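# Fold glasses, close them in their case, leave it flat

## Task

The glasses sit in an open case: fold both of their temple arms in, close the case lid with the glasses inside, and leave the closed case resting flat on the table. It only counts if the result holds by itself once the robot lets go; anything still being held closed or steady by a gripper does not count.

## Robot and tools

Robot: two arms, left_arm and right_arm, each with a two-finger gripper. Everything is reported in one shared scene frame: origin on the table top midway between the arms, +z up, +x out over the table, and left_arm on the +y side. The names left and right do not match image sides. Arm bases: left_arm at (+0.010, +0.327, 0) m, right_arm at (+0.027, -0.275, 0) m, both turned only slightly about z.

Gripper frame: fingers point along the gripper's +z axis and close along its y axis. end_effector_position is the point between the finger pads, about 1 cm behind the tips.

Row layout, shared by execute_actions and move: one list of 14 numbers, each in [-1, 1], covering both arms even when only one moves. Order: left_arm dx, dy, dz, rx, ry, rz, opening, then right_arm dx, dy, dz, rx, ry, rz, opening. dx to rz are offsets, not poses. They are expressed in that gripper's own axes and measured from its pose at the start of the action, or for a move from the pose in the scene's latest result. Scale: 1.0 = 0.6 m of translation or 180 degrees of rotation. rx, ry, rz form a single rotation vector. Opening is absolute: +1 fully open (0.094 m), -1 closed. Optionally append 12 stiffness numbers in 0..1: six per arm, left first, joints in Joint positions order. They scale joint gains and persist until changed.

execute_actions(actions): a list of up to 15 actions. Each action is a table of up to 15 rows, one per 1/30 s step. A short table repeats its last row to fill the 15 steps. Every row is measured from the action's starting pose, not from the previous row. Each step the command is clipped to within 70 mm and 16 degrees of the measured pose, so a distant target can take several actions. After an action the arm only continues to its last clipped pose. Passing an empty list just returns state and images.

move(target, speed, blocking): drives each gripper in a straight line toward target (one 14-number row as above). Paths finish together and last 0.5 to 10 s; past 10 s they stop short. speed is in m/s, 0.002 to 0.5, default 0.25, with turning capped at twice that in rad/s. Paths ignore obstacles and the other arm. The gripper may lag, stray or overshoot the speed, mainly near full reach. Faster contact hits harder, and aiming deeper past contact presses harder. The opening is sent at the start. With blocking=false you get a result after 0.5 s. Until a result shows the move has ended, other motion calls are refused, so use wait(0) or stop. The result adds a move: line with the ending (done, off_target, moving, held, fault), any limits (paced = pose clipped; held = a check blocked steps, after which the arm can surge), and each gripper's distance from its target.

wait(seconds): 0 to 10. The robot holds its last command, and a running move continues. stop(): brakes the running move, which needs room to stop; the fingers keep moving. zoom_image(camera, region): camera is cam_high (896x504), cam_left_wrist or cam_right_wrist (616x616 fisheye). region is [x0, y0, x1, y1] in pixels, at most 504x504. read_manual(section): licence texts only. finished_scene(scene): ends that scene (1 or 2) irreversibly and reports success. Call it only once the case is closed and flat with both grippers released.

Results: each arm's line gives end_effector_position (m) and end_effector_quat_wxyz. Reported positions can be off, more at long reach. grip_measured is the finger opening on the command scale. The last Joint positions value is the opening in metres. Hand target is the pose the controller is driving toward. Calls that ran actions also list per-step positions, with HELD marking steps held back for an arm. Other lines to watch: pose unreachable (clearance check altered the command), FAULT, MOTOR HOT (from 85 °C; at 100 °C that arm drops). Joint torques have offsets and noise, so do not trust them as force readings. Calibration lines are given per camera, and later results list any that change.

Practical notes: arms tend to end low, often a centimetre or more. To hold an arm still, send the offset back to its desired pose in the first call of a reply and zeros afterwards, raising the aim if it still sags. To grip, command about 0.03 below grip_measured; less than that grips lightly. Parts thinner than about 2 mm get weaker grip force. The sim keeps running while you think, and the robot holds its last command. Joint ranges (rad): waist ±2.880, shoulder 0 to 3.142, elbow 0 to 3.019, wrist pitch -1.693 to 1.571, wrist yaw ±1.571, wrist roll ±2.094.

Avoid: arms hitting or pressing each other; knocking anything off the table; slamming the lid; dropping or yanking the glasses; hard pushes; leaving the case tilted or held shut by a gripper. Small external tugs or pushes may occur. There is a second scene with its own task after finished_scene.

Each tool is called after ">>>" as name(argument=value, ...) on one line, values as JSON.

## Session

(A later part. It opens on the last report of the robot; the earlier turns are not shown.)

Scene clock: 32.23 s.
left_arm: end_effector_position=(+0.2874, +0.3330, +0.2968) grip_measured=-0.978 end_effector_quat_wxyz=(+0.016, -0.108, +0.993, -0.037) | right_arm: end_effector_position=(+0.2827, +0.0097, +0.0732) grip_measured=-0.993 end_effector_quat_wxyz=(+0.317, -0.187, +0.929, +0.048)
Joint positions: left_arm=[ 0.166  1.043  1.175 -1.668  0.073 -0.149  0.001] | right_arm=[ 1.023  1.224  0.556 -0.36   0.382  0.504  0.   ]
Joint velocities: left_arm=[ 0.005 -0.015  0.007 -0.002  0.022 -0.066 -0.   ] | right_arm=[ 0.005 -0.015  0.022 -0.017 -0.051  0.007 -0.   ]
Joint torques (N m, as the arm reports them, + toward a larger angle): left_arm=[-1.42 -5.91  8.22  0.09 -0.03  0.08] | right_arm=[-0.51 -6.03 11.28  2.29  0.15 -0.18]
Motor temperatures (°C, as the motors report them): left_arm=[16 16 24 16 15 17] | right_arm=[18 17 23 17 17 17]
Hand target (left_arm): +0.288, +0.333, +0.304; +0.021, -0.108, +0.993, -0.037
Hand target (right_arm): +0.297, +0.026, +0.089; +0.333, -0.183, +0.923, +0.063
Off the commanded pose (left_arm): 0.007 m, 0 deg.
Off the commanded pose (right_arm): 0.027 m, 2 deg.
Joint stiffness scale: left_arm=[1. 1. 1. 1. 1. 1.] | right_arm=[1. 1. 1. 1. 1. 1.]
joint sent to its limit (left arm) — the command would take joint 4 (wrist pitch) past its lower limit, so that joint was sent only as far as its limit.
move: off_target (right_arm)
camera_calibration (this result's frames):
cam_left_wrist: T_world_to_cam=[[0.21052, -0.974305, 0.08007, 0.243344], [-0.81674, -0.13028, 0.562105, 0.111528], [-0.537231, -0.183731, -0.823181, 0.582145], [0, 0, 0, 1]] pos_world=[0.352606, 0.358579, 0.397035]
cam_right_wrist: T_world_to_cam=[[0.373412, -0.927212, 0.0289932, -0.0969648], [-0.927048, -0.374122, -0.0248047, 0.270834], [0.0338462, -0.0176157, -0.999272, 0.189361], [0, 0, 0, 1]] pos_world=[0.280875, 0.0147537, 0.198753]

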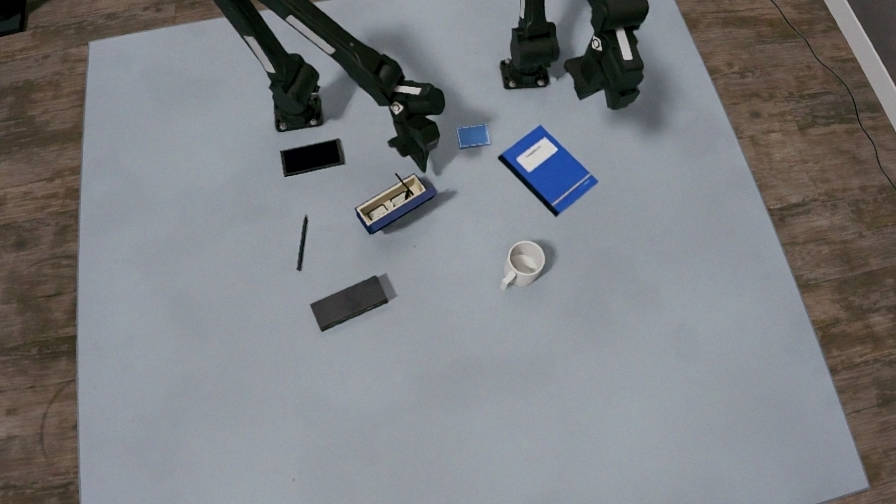

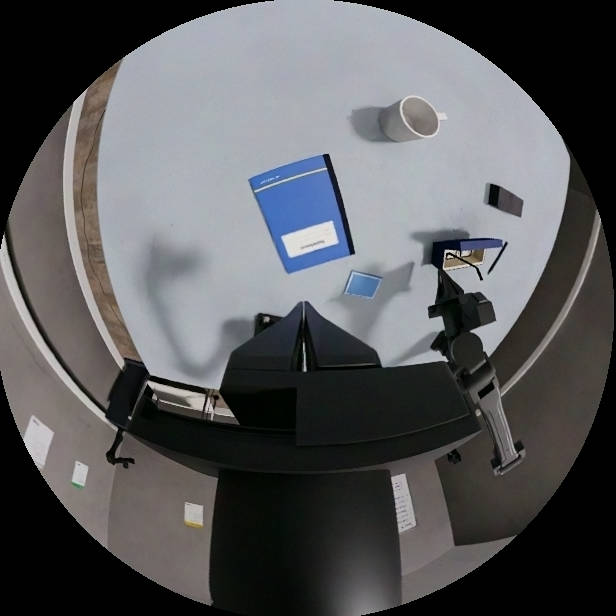

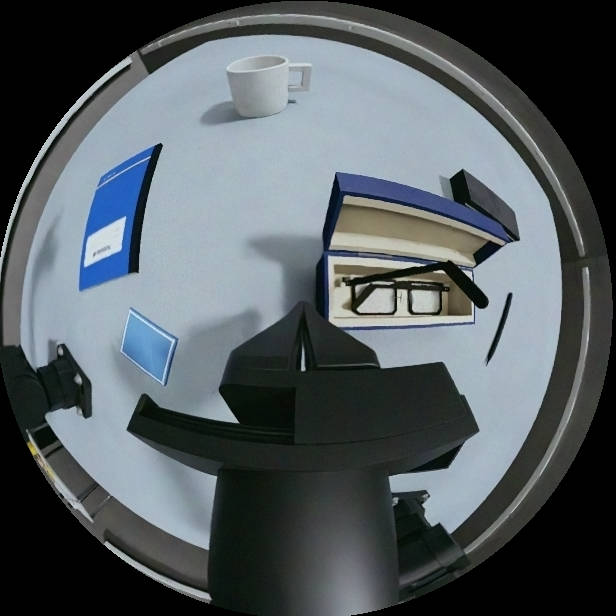

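>>> move(target=[0,0,-0.01,0,0,0,-1, -0.083,0,0.005,0,0,0,-1], speed=0.08)

Scene clock: 33.53 s.
left_arm: end_effector_position=(+0.2868, +0.3329, +0.2956) grip_measured=-0.978 end_effector_quat_wxyz=(+0.014, -0.108, +0.993, -0.037) | right_arm: end_effector_position=(+0.3106, +0.0186, +0.0927) grip_measured=-0.993 end_effector_quat_wxyz=(+0.318, -0.186, +0.928, +0.048)
Joint positions: left_arm=[ 0.166  1.043  1.172 -1.668  0.073 -0.149  0.001] | right_arm=[ 0.964  1.246  0.634 -0.394  0.352  0.452  0.   ]
Joint velocities: left_arm=[-0.015 -0.005 -0.012 -0.007  0.066 -0.037 -0.   ] | right_arm=[-0.005  0.005  0.017  0.002 -0.022  0.037  0.   ]
Joint torques (N m, as the arm reports them, + toward a larger angle): left_arm=[-1.52 -5.99  8.13  0.11 -0.03  0.09] | right_arm=[-0.46 -5.72 11.5   0.4   0.13 -0.18]
Motor temperatures (°C, as the motors report them): left_arm=[16 16 24 16 15 17] | right_arm=[18 17 24 17 17 17]
Hand target (left_arm): +0.287, +0.333, +0.302; +0.019, -0.108, +0.993, -0.037
Hand target (right_arm): +0.321, +0.026, +0.101; +0.319, -0.187, +0.928, +0.048
Off the commanded pose (left_arm): 0.007 m, 0 deg.
Off the commanded pose (right_arm): 0.015 m, 0 deg.
Joint stiffness scale: left_arm=[1. 1. 1. 1. 1. 1.] | right_arm=[1. 1. 1. 1. 1. 1.]
joint sent to its limit (left arm) — the command would take joint 4 (wrist pitch) past its lower limit, so that joint was sent only as far as its limit.
move: off_target (right_arm)
camera_calibration (this result's frames):
cam_left_wrist: T_world_to_cam=[[0.210763, -0.974288, 0.0796344, 0.243577], [-0.815025, -0.130161, 0.564617, 0.110425], [-0.539734, -0.183904, -0.821502, 0.581125], [0, 0, 0, 1]] pos_world=[0.352315, 0.358559, 0.395651]
cam_right_wrist: T_world_to_cam=[[0.372182, -0.927752, 0.0275038, -0.0991406], [-0.927496, -0.372873, -0.0267768, 0.300832], [0.0350977, -0.0155438, -0.999263, 0.207608], [0, 0, 0, 1]] pos_world=[0.308633, 0.0234215, 0.218237]

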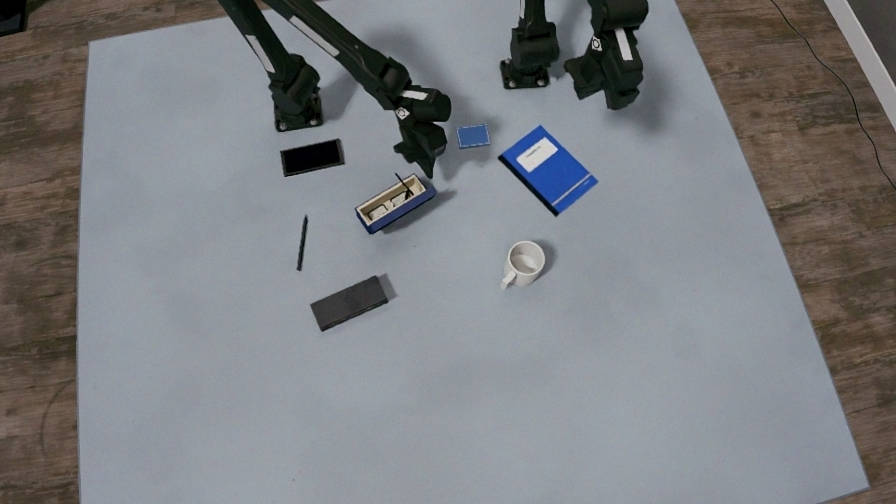

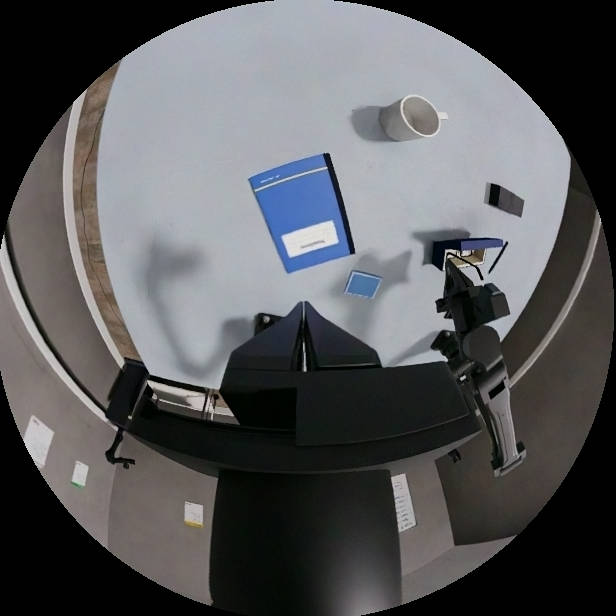

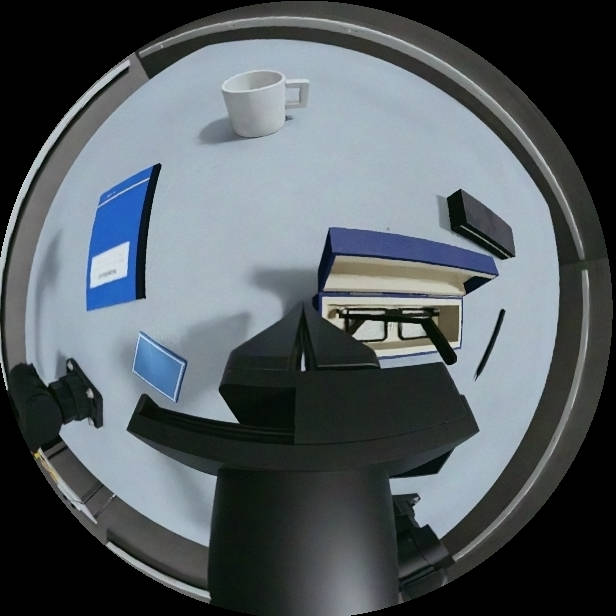

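>>> move(target=[0,0,-0.01,0,0,0,-1, -0.018,-0.15,0.0,0,0,0,-1], speed=0.06)

>>> zoom_image(camera="cam_high", region=[330, 110, 490, 250])

Scene clock: 35.77 s.
left_arm: end_effector_position=(+0.2860, +0.3329, +0.2940) grip_measured=-0.978 end_effector_quat_wxyz=(+0.012, -0.109, +0.993, -0.037) | right_arm: end_effector_position=(+0.3525, -0.0575, +0.1067) grip_measured=-0.993 end_effector_quat_wxyz=(+0.318, -0.185, +0.929, +0.047)
Joint positions: left_arm=[ 0.166  1.043  1.168 -1.668  0.073 -0.149  0.001] | right_arm=[ 0.693  1.13   0.582 -0.395  0.202  0.22   0.   ]
Joint velocities: left_arm=[-0.005 -0.005 -0.007 -0.012 -0.051 -0.022 -0.001] | right_arm=[-0.015  0.005  0.007 -0.002 -0.037  0.007  0.   ]
Joint torques (N m, as the arm reports them, + toward a larger angle): left_arm=[-1.26 -5.9   8.27  0.03 -0.04  0.1 ] | right_arm=[-0.44 -6.31  7.88  2.13  0.09 -0.17]
Motor temperatures (°C, as the motors report them): left_arm=[16 16 24 16 15 17] | right_arm=[18 17 23 17 17 17]
Hand target (left_arm): +0.287, +0.333, +0.301; +0.018, -0.109, +0.993, -0.037
Hand target (right_arm): +0.353, -0.062, +0.105; +0.322, -0.187, +0.927, +0.046
Off the commanded pose (left_arm): 0.008 m, 0 deg.
Off the commanded pose (right_arm): 0.006 m, 0 deg.
Joint stiffness scale: left_arm=[1. 1. 1. 1. 1. 1.] | right_arm=[1. 1. 1. 1. 1. 1.]
joint sent to its limit (left arm) — the command would take joint 4 (wrist pitch) past its lower limit, so that joint was sent only as far as its limit.
move: done
camera_calibration (this result's frames):
cam_left_wrist: T_world_to_cam=[[0.211095, -0.974265, 0.0790343, 0.243898], [-0.812654, -0.129996, 0.568062, 0.108914], [-0.543168, -0.184143, -0.819182, 0.579718], [0, 0, 0, 1]] pos_world=[0.351908, 0.35853, 0.393749]
cam_right_wrist: T_world_to_cam=[[0.370013, -0.928567, 0.0292282, -0.185154], [-0.928316, -0.370778, -0.0274594, 0.312162], [0.0363351, -0.0169726, -0.999196, 0.218464], [0, 0, 0, 1]] pos_world=[0.350357, -0.0524774, 0.232272]

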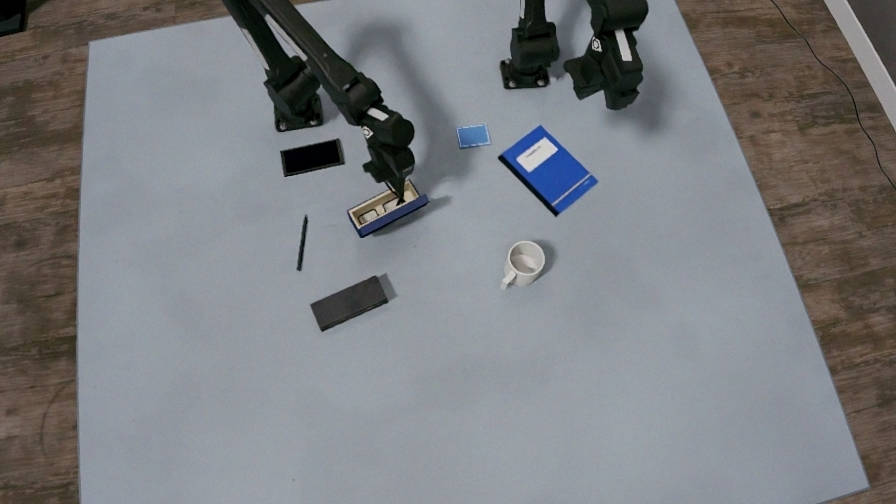

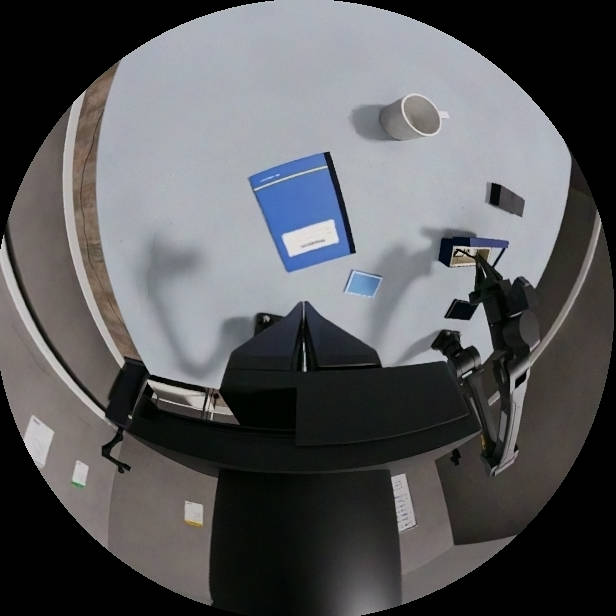

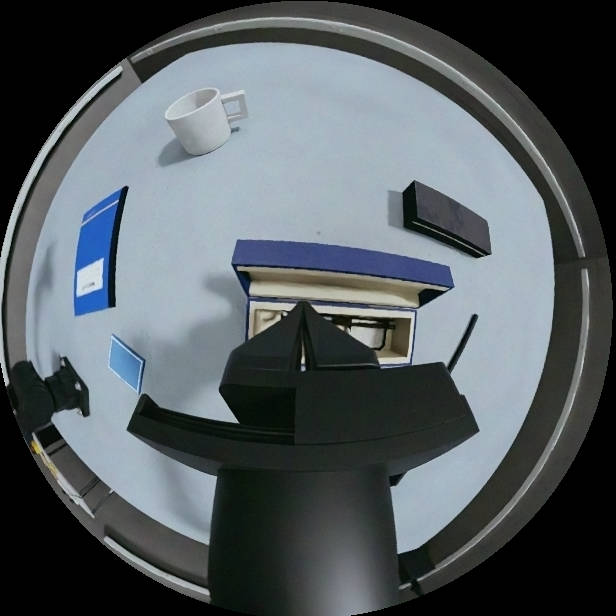

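Region (330, 110, 490, 250) of cam_high's 896x504 image, scaled by 3.150, with more detail than that image has; it fills the top 441 rows of this view, and the rest is white.

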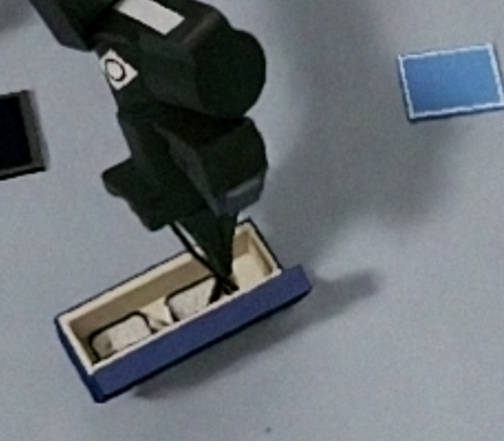

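>>> zoom_image(camera="cam_left_wrist", region=[420, 210, 560, 330])

>>> zoom_image(camera="cam_high", region=[340, 150, 440, 245])

Region (420, 210, 560, 330) of cam_left_wrist's 616x616 image, scaled by 3.600, with more detail than that image has; it fills the top 432 rows of this view, and the rest is white.

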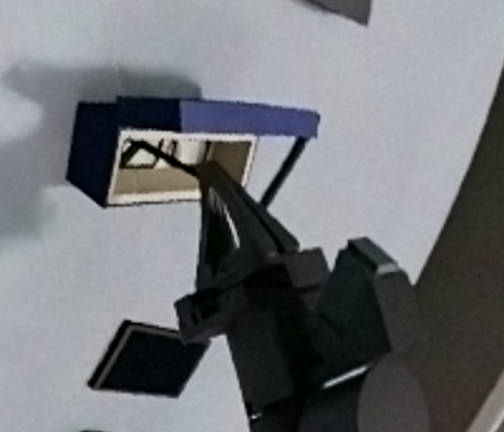

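Region (340, 150, 440, 245) of cam_high's 896x504 image, scaled by 5.040, with more detail than that image has; it fills the top 479 rows of this view, and the rest is white.

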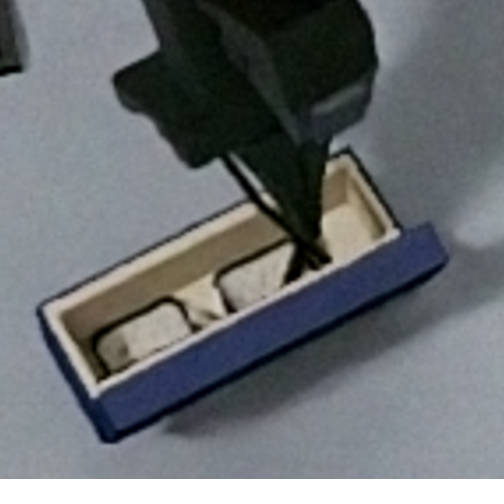

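>>> move(target=[0.056,-0.34,0.159,-0.034,-0.108,-0.052,-1, 0.036,0.033,-0.139,0,0,0,-1], speed=0.2)

>>> move(target=[0,0,-0.02,0,0,0,-1, -0.06,-0.25,0.05,0,0,0,-1])

Scene clock: 40.60 s.
left_arm: end_effector_position=(+0.2884, +0.1259, +0.2053) grip_measured=-0.978 end_effector_quat_wxyz=(+0.152, -0.186, +0.970, +0.034) | right_arm: end_effector_position=(+0.2841, -0.0620, +0.1583) grip_measured=-0.993 end_effector_quat_wxyz=(+0.320, -0.184, +0.928, +0.050)
Joint positions: left_arm=[-0.669  1.161  0.997 -1.282 -0.288 -1.127  0.001] | right_arm=[ 0.858  0.869  0.582 -0.684  0.294  0.36   0.   ]
Joint velocities: left_arm=[-0.005 -0.015  0.002  0.012 -0.051 -0.051 -0.001] | right_arm=[ 0.005 -0.005 -0.017 -0.007 -0.007  0.007 -0.001]
Joint torques (N m, as the arm reports them, + toward a larger angle): left_arm=[-2.44 -7.39  8.3   1.11 -0.57 -0.15] | right_arm=[ 1.75 -3.91 10.27  0.47  0.42  0.07]
Motor temperatures (°C, as the motors report them): left_arm=[16 16 24 16 15 17] | right_arm=[18 17 23 17 17 17]
Hand target (left_arm): +0.294, +0.120, +0.213; +0.161, -0.195, +0.967, +0.022
Hand target (right_arm): +0.281, -0.061, +0.159; +0.316, -0.185, +0.929, +0.049
Off the commanded pose (left_arm): 0.016 m, 2 deg.
Off the commanded pose (right_arm): 0.003 m, 0 deg.
Joint stiffness scale: left_arm=[1. 1. 1. 1. 1. 1.] | right_arm=[1. 1. 1. 1. 1. 1.]
move: off_target (left_arm)
camera_calibration (this result's frames):
cam_left_wrist: T_world_to_cam=[[0.366941, -0.930214, -0.00753198, 0.0160643], [-0.884904, -0.351541, 0.305554, 0.236963], [-0.286878, -0.105455, -0.952145, 0.413743], [0, 0, 0, 1]] pos_world=[0.322489, 0.141877, 0.32166]
cam_right_wrist: T_world_to_cam=[[0.370349, -0.928582, 0.0240378, -0.164823], [-0.928083, -0.370982, -0.0321528, 0.249064], [0.0387741, -0.0104013, -0.999194, 0.272181], [0, 0, 0, 1]] pos_world=[0.28164, -0.0578222, 0.283932]

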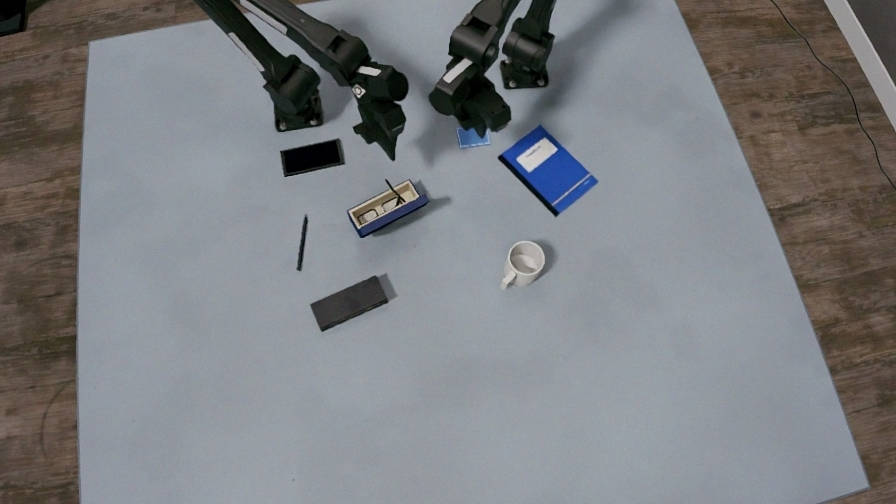

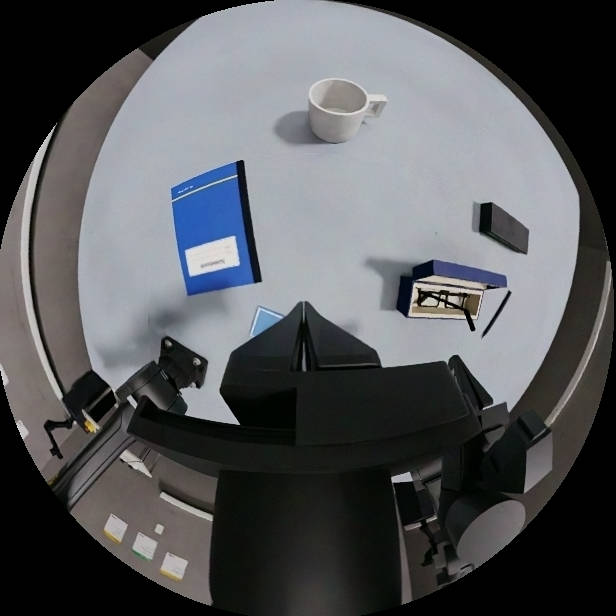

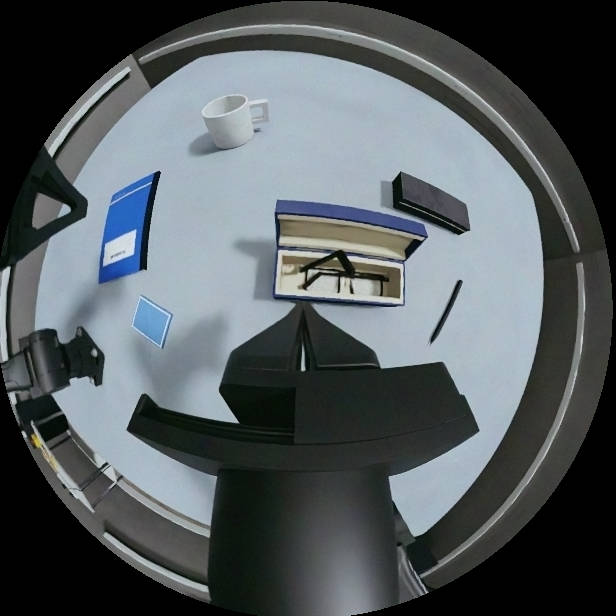

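Scene clock: 41.87 s.
left_arm: end_effector_position=(+0.2833, +0.1308, +0.2036) grip_measured=-0.978 end_effector_quat_wxyz=(+0.144, -0.184, +0.971, +0.045) | right_arm: end_effector_position=(+0.3659, -0.1896, +0.1428) grip_measured=-0.993 end_effector_quat_wxyz=(+0.298, -0.182, +0.936, +0.043)
Joint positions: left_arm=[-0.669  1.161  0.994 -1.308 -0.288 -1.127  0.001] | right_arm=[ 0.23   0.93   0.582 -0.614 -0.068 -0.146  0.   ]
Joint velocities: left_arm=[-0.015 -0.005 -0.007 -0.002  0.051  0.11   0.   ] | right_arm=[-0.015 -0.005  0.032  0.002  0.051 -0.007  0.001]
Joint torques (N m, as the arm reports them, + toward a larger angle): left_arm=[-2.59 -8.25  8.88  0.12 -0.39 -0.06] | right_arm=[ 0.42 -4.22 12.96  2.43 -0.12 -0.14]
Motor temperatures (°C, as the motors report them): left_arm=[16 16 24 16 15 17] | right_arm=[18 17 24 17 17 17]
Hand target (left_arm): +0.285, +0.124, +0.217; +0.152, -0.186, +0.970, +0.034
Hand target (right_arm): +0.384, -0.186, +0.166; +0.327, -0.187, +0.925, +0.043
Off the commanded pose (left_arm): 0.015 m, 2 deg.
Off the commanded pose (right_arm): 0.026 m, 3 deg.
Joint stiffness scale: left_arm=[1. 1. 1. 1. 1. 1.] | right_arm=[1. 1. 1. 1. 1. 1.]
move: off_target (left_arm, right_arm)
camera_calibration (this result's frames):
cam_left_wrist: T_world_to_cam=[[0.366508, -0.929797, -0.0338954, 0.0279003], [-0.878405, -0.3578, 0.316833, 0.231406], [-0.306719, -0.086348, -0.947875, 0.413381], [0, 0, 0, 1]] pos_world=[0.319834, 0.144433, 0.319462]
cam_right_wrist: T_world_to_cam=[[0.361719, -0.931881, 0.027521, -0.311199], [-0.932274, -0.361396, 0.016089, 0.273635], [-0.00504709, -0.0314768, -0.999492, 0.264212], [0, 0, 0, 1]] pos_world=[0.369003, -0.182794, 0.26824]

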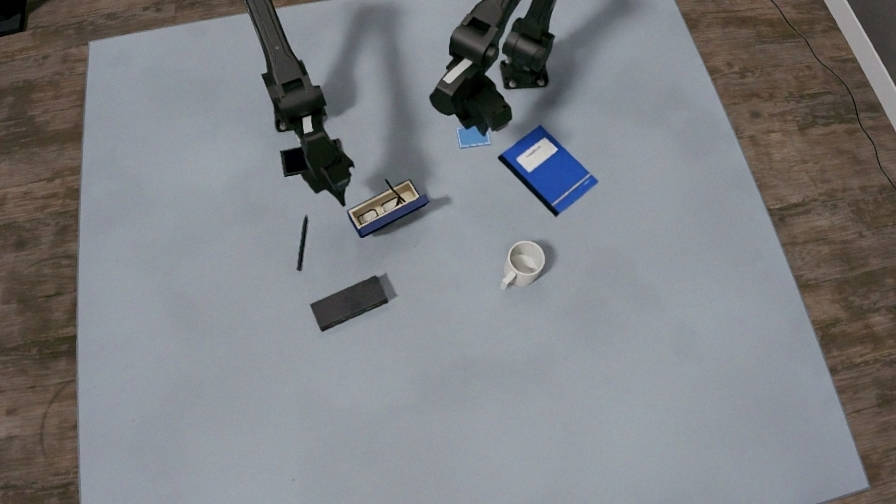

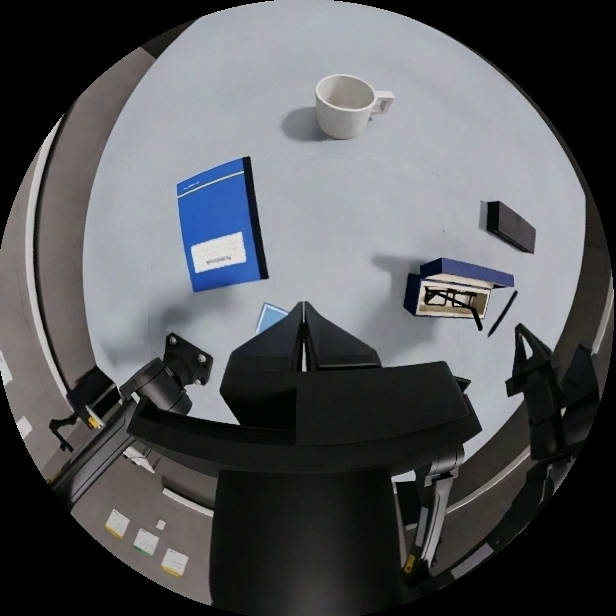

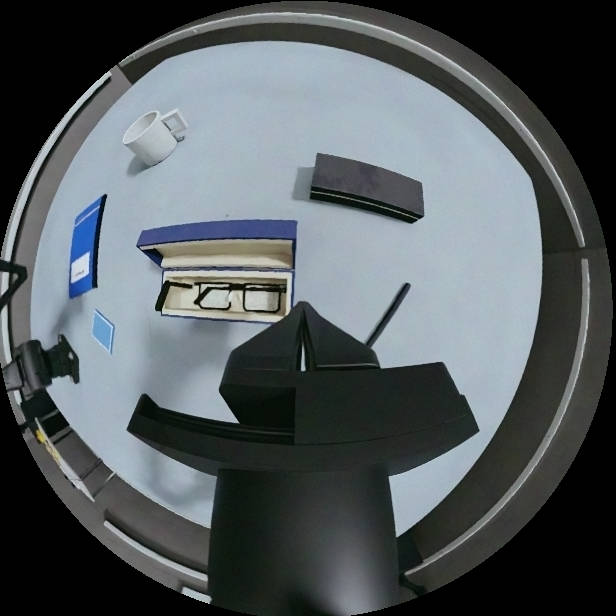

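>>> move(target=[0.053,-0.228,0.098,0,-0.015,0,-1, 0.083,-0.017,0.125,0,-0.01,0,-1], speed=0.15)

>>> zoom_image(camera="cam_high", region=[320, 120, 480, 260])

Scene clock: 44.37 s.
left_arm: end_effector_position=(+0.3085, +0.0218, +0.1165) grip_measured=-0.978 end_effector_quat_wxyz=(+0.151, -0.175, +0.970, +0.070) | right_arm: end_effector_position=(+0.3709, -0.1989, +0.0559) grip_measured=-0.993 end_effector_quat_wxyz=(+0.309, -0.181, +0.932, +0.047)
Joint positions: left_arm=[-0.831  1.528  1.099 -1.132 -0.334 -1.284  0.001] | right_arm=[ 0.185  1.114  0.413 -0.241 -0.101 -0.18   0.   ]
Joint velocities: left_arm=[-0.005 -0.015  0.002  0.007  0.051 -0.037 -0.   ] | right_arm=[ 0.015 -0.005  0.007 -0.002 -0.007 -0.095  0.   ]
Joint torques (N m, as the arm reports them, + toward a larger angle): left_arm=[ -2.89 -12.03   9.58   0.83  -0.6   -0.17] | right_arm=[-0.45 -4.52  7.32  2.25 -0.14 -0.17]
Motor temperatures (°C, as the motors report them): left_arm=[16 16 24 16 15 17] | right_arm=[18 17 24 17 17 17]
Hand target (left_arm): +0.318, +0.003, +0.130; +0.164, -0.183, +0.968, +0.048
Hand target (right_arm): +0.372, -0.202, +0.053; +0.313, -0.182, +0.931, +0.045
Off the commanded pose (left_arm): 0.029 m, 3 deg.
Off the commanded pose (right_arm): 0.004 m, 0 deg.
Joint stiffness scale: left_arm=[1. 1. 1. 1. 1. 1.] | right_arm=[1. 1. 1. 1. 1. 1.]
move: off_target (left_arm)
camera_calibration (this result's frames):
cam_left_wrist: T_world_to_cam=[[0.357592, -0.930232, -0.0824369, -0.077278], [-0.883178, -0.365548, 0.29389, 0.246431], [-0.30352, -0.0322862, -0.952278, 0.327486], [0, 0, 0, 1]] pos_world=[0.344675, 0.028769, 0.233064]
cam_right_wrist: T_world_to_cam=[[0.362832, -0.931536, 0.0243705, -0.319461], [-0.931707, -0.363116, -0.00830926, 0.277165], [0.0165897, -0.0196913, -0.999668, 0.171404], [0, 0, 0, 1]] pos_world=[0.371304, -0.193571, 0.181435]

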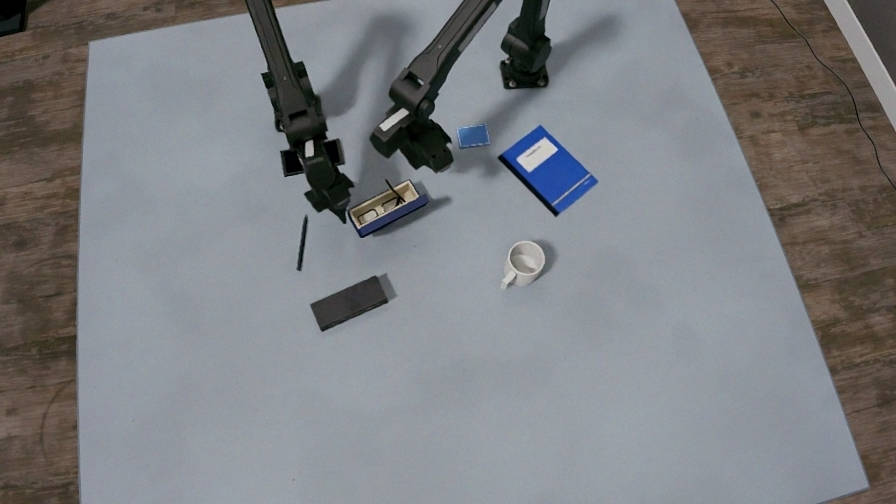

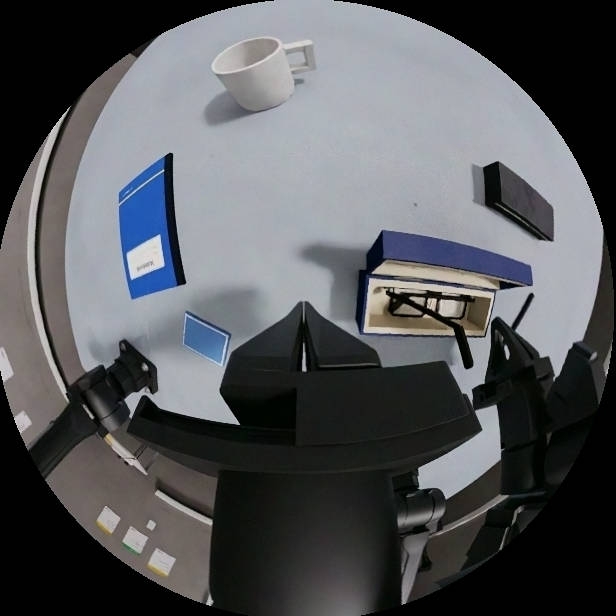

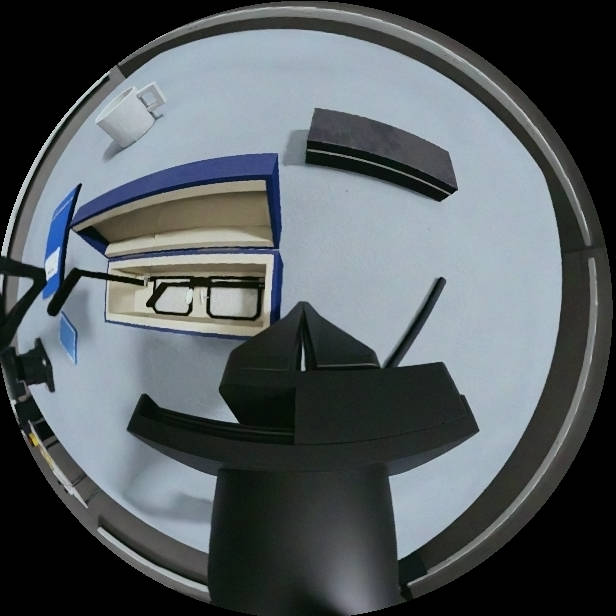

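Region (320, 120, 480, 260) of cam_high's 896x504 image, scaled by 3.150, with more detail than that image has; it fills the top 441 rows of this view, and the rest is white.

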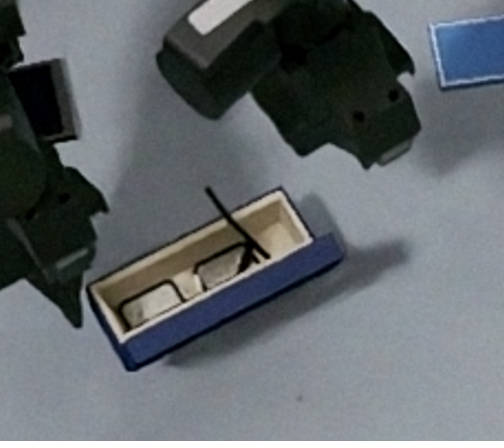

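>>> move(target=[-0.013,-0.15,-0.04,0,0,0,-1, 0.016,0.01,0.034,0,0,0,-1], speed=0.08)

>>> zoom_image(camera="cam_high", region=[320, 120, 480, 260])

Scene clock: 46.93 s.
left_arm: end_effector_position=(+0.3369, -0.0473, +0.1251) grip_measured=-0.978 end_effector_quat_wxyz=(+0.146, -0.172, +0.971, +0.080) | right_arm: end_effector_position=(+0.3751, -0.1962, +0.0387) grip_measured=-0.993 end_effector_quat_wxyz=(+0.309, -0.181, +0.932, +0.045)
Joint positions: left_arm=[-0.868  1.711  1.351 -1.236 -0.334 -1.321  0.001] | right_arm=[ 0.194  1.184  0.399 -0.156 -0.093 -0.173  0.   ]
Joint velocities: left_arm=[-0.005  0.005 -0.017 -0.002 -0.081 -0.007  0.001] | right_arm=[-0.005 -0.015  0.007  0.007 -0.022 -0.066  0.   ]
Joint torques (N m, as the arm reports them, + toward a larger angle): left_arm=[ -2.96 -13.64   9.68  -0.12  -0.3   -0.13] | right_arm=[ 2.17 -4.66  6.78  2.61  0.2   0.09]
Motor temperatures (°C, as the motors report them): left_arm=[16 16 24 16 15 17] | right_arm=[18 17 24 17 17 17]
Hand target (left_arm): +0.340, -0.064, +0.132; +0.150, -0.175, +0.971, +0.070
Hand target (right_arm): +0.373, -0.193, +0.033; +0.309, -0.181, +0.933, +0.047
Off the commanded pose (left_arm): 0.019 m, 1 deg.
Off the commanded pose (right_arm): 0.007 m, 0 deg.
Joint stiffness scale: left_arm=[1. 1. 1. 1. 1. 1.] | right_arm=[1. 1. 1. 1. 1. 1.]
move: off_target (left_arm)
camera_calibration (this result's frames):
cam_left_wrist: T_world_to_cam=[[0.353426, -0.929624, -0.10435, -0.146745], [-0.880481, -0.368256, 0.298565, 0.242099], [-0.315981, -0.0136428, -0.948667, 0.346701], [0, 0, 0, 1]] pos_world=[0.374578, -0.042533, 0.241309]
cam_right_wrist: T_world_to_cam=[[0.361942, -0.931805, 0.0271691, -0.317857], [-0.932036, -0.362272, -0.00824409, 0.282176], [0.0175245, -0.0223387, -0.999597, 0.153393], [0, 0, 0, 1]] pos_world=[0.375356, -0.190529, 0.164294]

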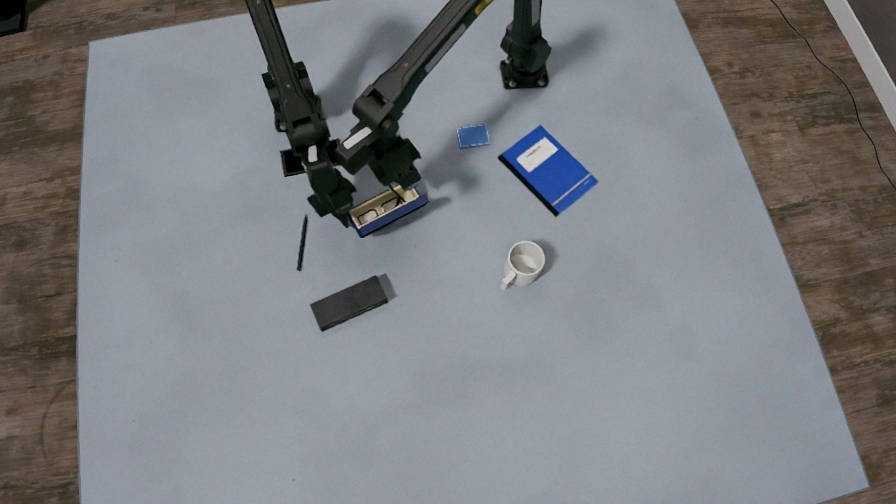

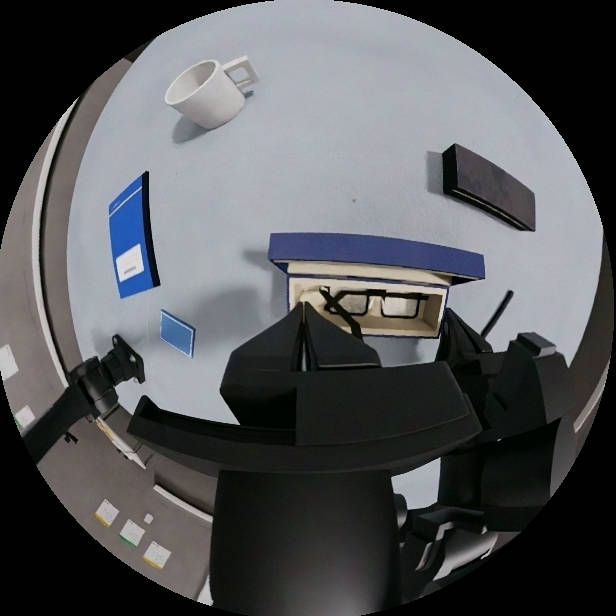

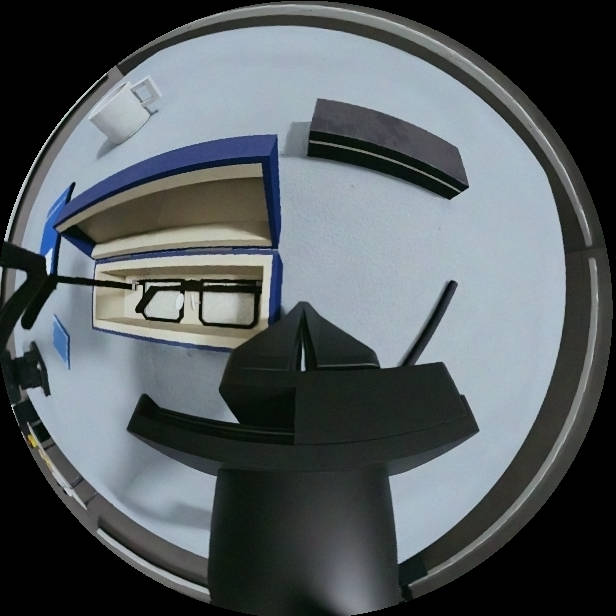

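Region (320, 120, 480, 260) of cam_high's 896x504 image, scaled by 3.150, with more detail than that image has; it fills the top 441 rows of this view, and the rest is white.

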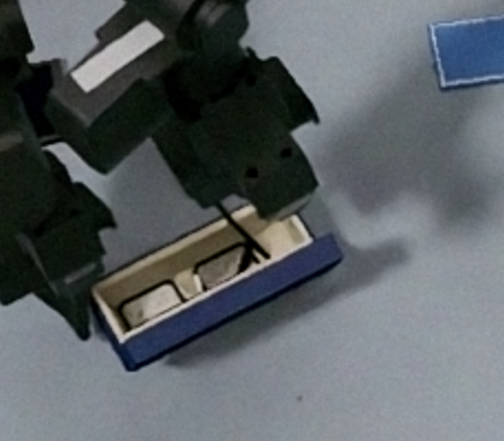

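>>> move(target=[-0.008,-0.01,-0.012,0.1,0,0,-1, 0,-0.008,0,-0.17,0,0,-1], speed=0.15)

>>> zoom_image(camera="cam_high", region=[280, 110, 460, 260])

Scene clock: 49.73 s.
left_arm: end_effector_position=(+0.3334, -0.0532, +0.1151) grip_measured=-0.978 end_effector_quat_wxyz=(+0.159, -0.145, +0.975, -0.052) | right_arm: end_effector_position=(+0.3632, -0.1984, +0.0322) grip_measured=-0.993 end_effector_quat_wxyz=(+0.246, -0.253, +0.890, +0.288)
Joint positions: left_arm=[-0.847  1.577  1.146 -0.896 -0.233 -1.21   0.001] | right_arm=[-0.097  1.38   0.52  -0.413 -0.727 -0.551  0.   ]
Joint velocities: left_arm=[-0.015 -0.005  0.007 -0.017 -0.022 -0.051 -0.001] | right_arm=[-0.015 -0.024  0.012 -0.007 -0.007 -0.051 -0.001]
Joint torques (N m, as the arm reports them, + toward a larger angle): left_arm=[ -0.16 -16.33   6.93   1.4   -0.16   0.24] | right_arm=[-0.4  -6.51  9.31  0.12 -0.49 -0.16]
Motor temperatures (°C, as the motors report them): left_arm=[16 16 24 16 15 17] | right_arm=[18 17 24 17 17 17]
Hand target (left_arm): +0.341, -0.053, +0.134; +0.170, -0.146, +0.972, -0.072
Hand target (right_arm): +0.377, -0.203, +0.039; +0.252, -0.256, +0.889, +0.285
Off the commanded pose (left_arm): 0.019 m, 3 deg.
Off the commanded pose (right_arm): 0.015 m, 1 deg.
Joint stiffness scale: left_arm=[1. 1. 1. 1. 1. 1.] | right_arm=[1. 1. 1. 1. 1. 1.]
move: off_target (left_arm, right_arm)
camera_calibration (this result's frames):
cam_left_wrist: T_world_to_cam=[[0.261348, -0.953765, 0.148423, -0.15174], [-0.927943, -0.205927, 0.310671, 0.262898], [-0.265743, -0.218922, -0.938858, 0.307193], [0, 0, 0, 1]] pos_world=[0.365245, -0.0233352, 0.229258]
cam_right_wrist: T_world_to_cam=[[0.588679, -0.708816, -0.388634, -0.34013], [-0.781905, -0.621288, -0.0512356, 0.165684], [-0.205137, 0.334036, -0.919967, 0.296054], [0, 0, 0, 1]] pos_world=[0.390508, -0.237045, 0.148663]

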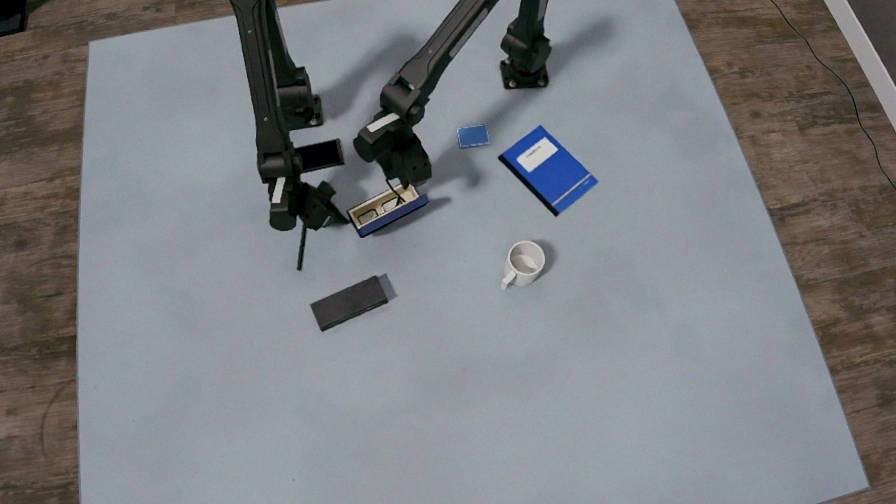

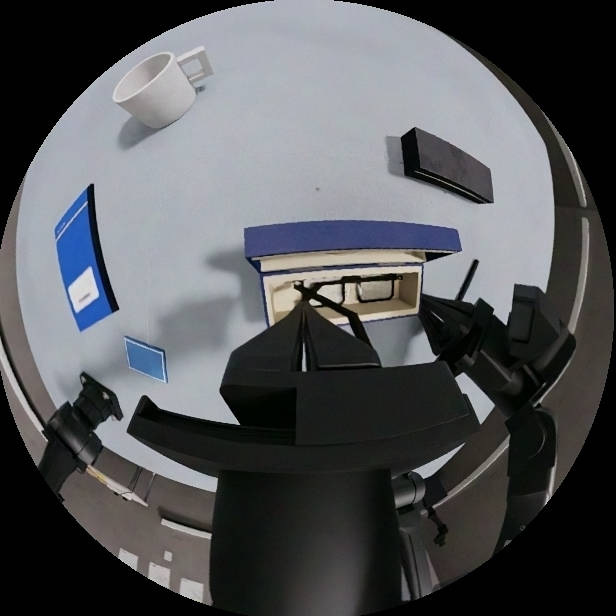

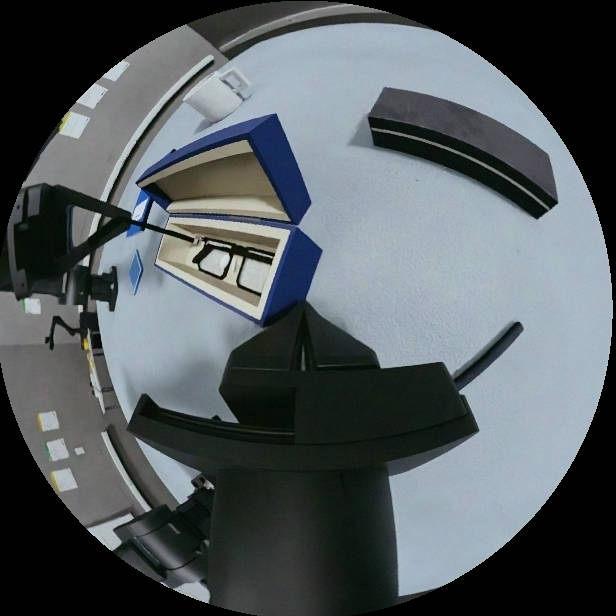

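Region (280, 110, 460, 260) of cam_high's 896x504 image, scaled by 2.800, with more detail than that image has.

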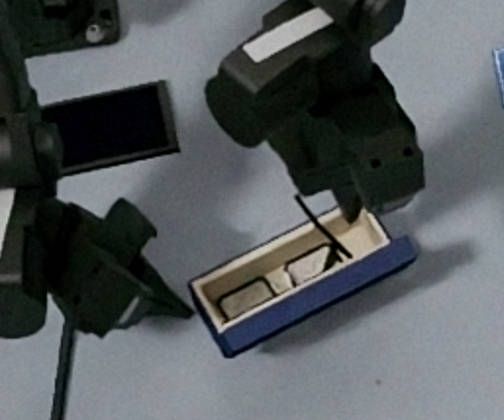

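>>> move(target=[-0.015,-0.102,-0.006,0,0,0,-1, -0.048,-0.008,0.016,0,0,0,-1], speed=0.05)

>>> zoom_image(camera="cam_high", region=[280, 110, 460, 260])

Scene clock: 53.07 s.
left_arm: end_effector_position=(+0.3515, -0.0897, +0.1201) grip_measured=-0.978 end_effector_quat_wxyz=(+0.153, -0.142, +0.977, -0.041) | right_arm: end_effector_position=(+0.3736, -0.1902, +0.0343) grip_measured=-0.993 end_effector_quat_wxyz=(+0.238, -0.248, +0.893, +0.291)
Joint positions: left_arm=[-0.86   1.682  1.296 -0.968 -0.235 -1.221  0.001] | right_arm=[-0.066  1.401  0.551 -0.413 -0.718 -0.505  0.   ]
Joint velocities: left_arm=[-0.015 -0.015  0.012 -0.002  0.007  0.022  0.   ] | right_arm=[-0.024 -0.005 -0.027 -0.022  0.022  0.007  0.   ]
Joint torques (N m, as the arm reports them, + toward a larger angle): left_arm=[ -3.18 -13.8   10.27   0.52  -0.5   -0.12] | right_arm=[ 2.26 -6.55  9.46  1.2  -0.22  0.03]
Motor temperatures (°C, as the motors report them): left_arm=[16 16 24 16 15 17] | right_arm=[18 17 24 17 17 17]
Hand target (left_arm): +0.355, -0.109, +0.129; +0.158, -0.145, +0.975, -0.052
Hand target (right_arm): +0.390, -0.186, +0.041; +0.246, -0.253, +0.890, +0.288
Off the commanded pose (left_arm): 0.022 m, 1 deg.
Off the commanded pose (right_arm): 0.018 m, 1 deg.
Joint stiffness scale: left_arm=[1. 1. 1. 1. 1. 1.] | right_arm=[1. 1. 1. 1. 1. 1.]
move: off_target (left_arm, right_arm)
camera_calibration (this result's frames):
cam_left_wrist: T_world_to_cam=[[0.261362, -0.956987, 0.125962, -0.189642], [-0.923645, -0.210064, 0.320551, 0.267555], [-0.280303, -0.200124, -0.938819, 0.31555], [0, 0, 0, 1]] pos_world=[0.38514, -0.0621319, 0.234367]
cam_right_wrist: T_world_to_cam=[[0.577431, -0.710027, -0.403032, -0.335156], [-0.785589, -0.617614, -0.0374683, 0.18069], [-0.222315, 0.338253, -0.914418, 0.304416], [0, 0, 0, 1]] pos_world=[0.403154, -0.229343, 0.150055]

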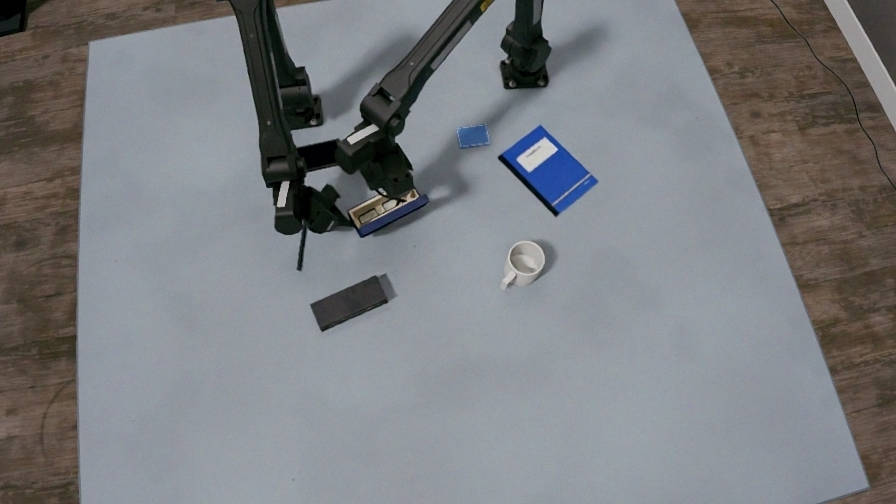

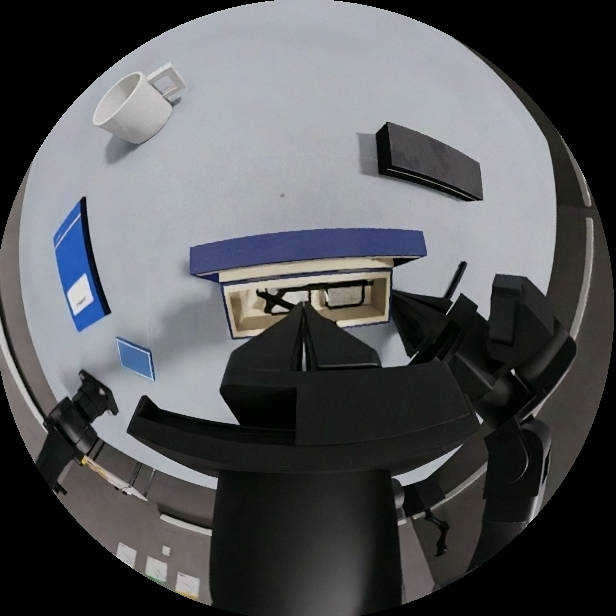

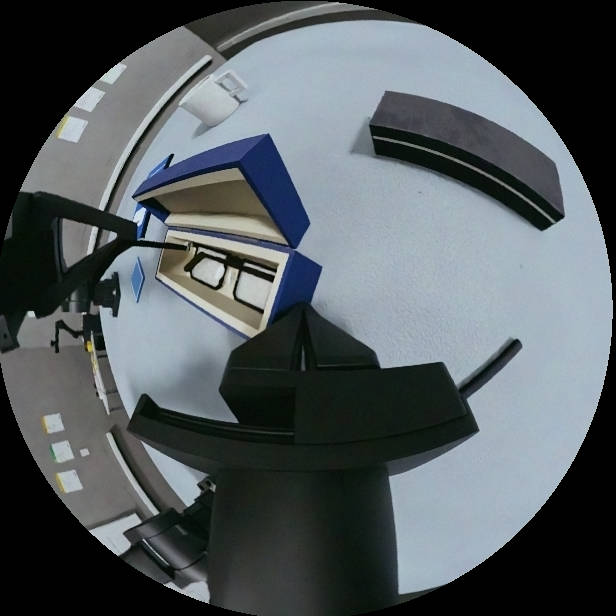

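Region (280, 110, 460, 260) of cam_high's 896x504 image, scaled by 2.800, with more detail than that image has.

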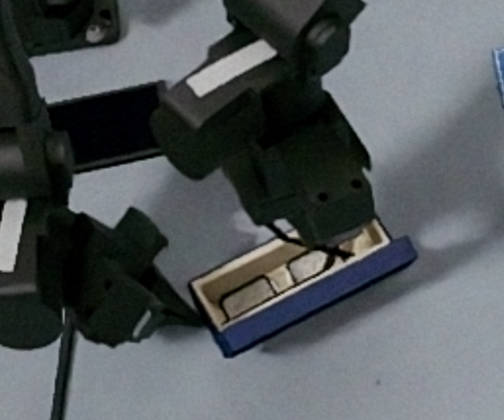

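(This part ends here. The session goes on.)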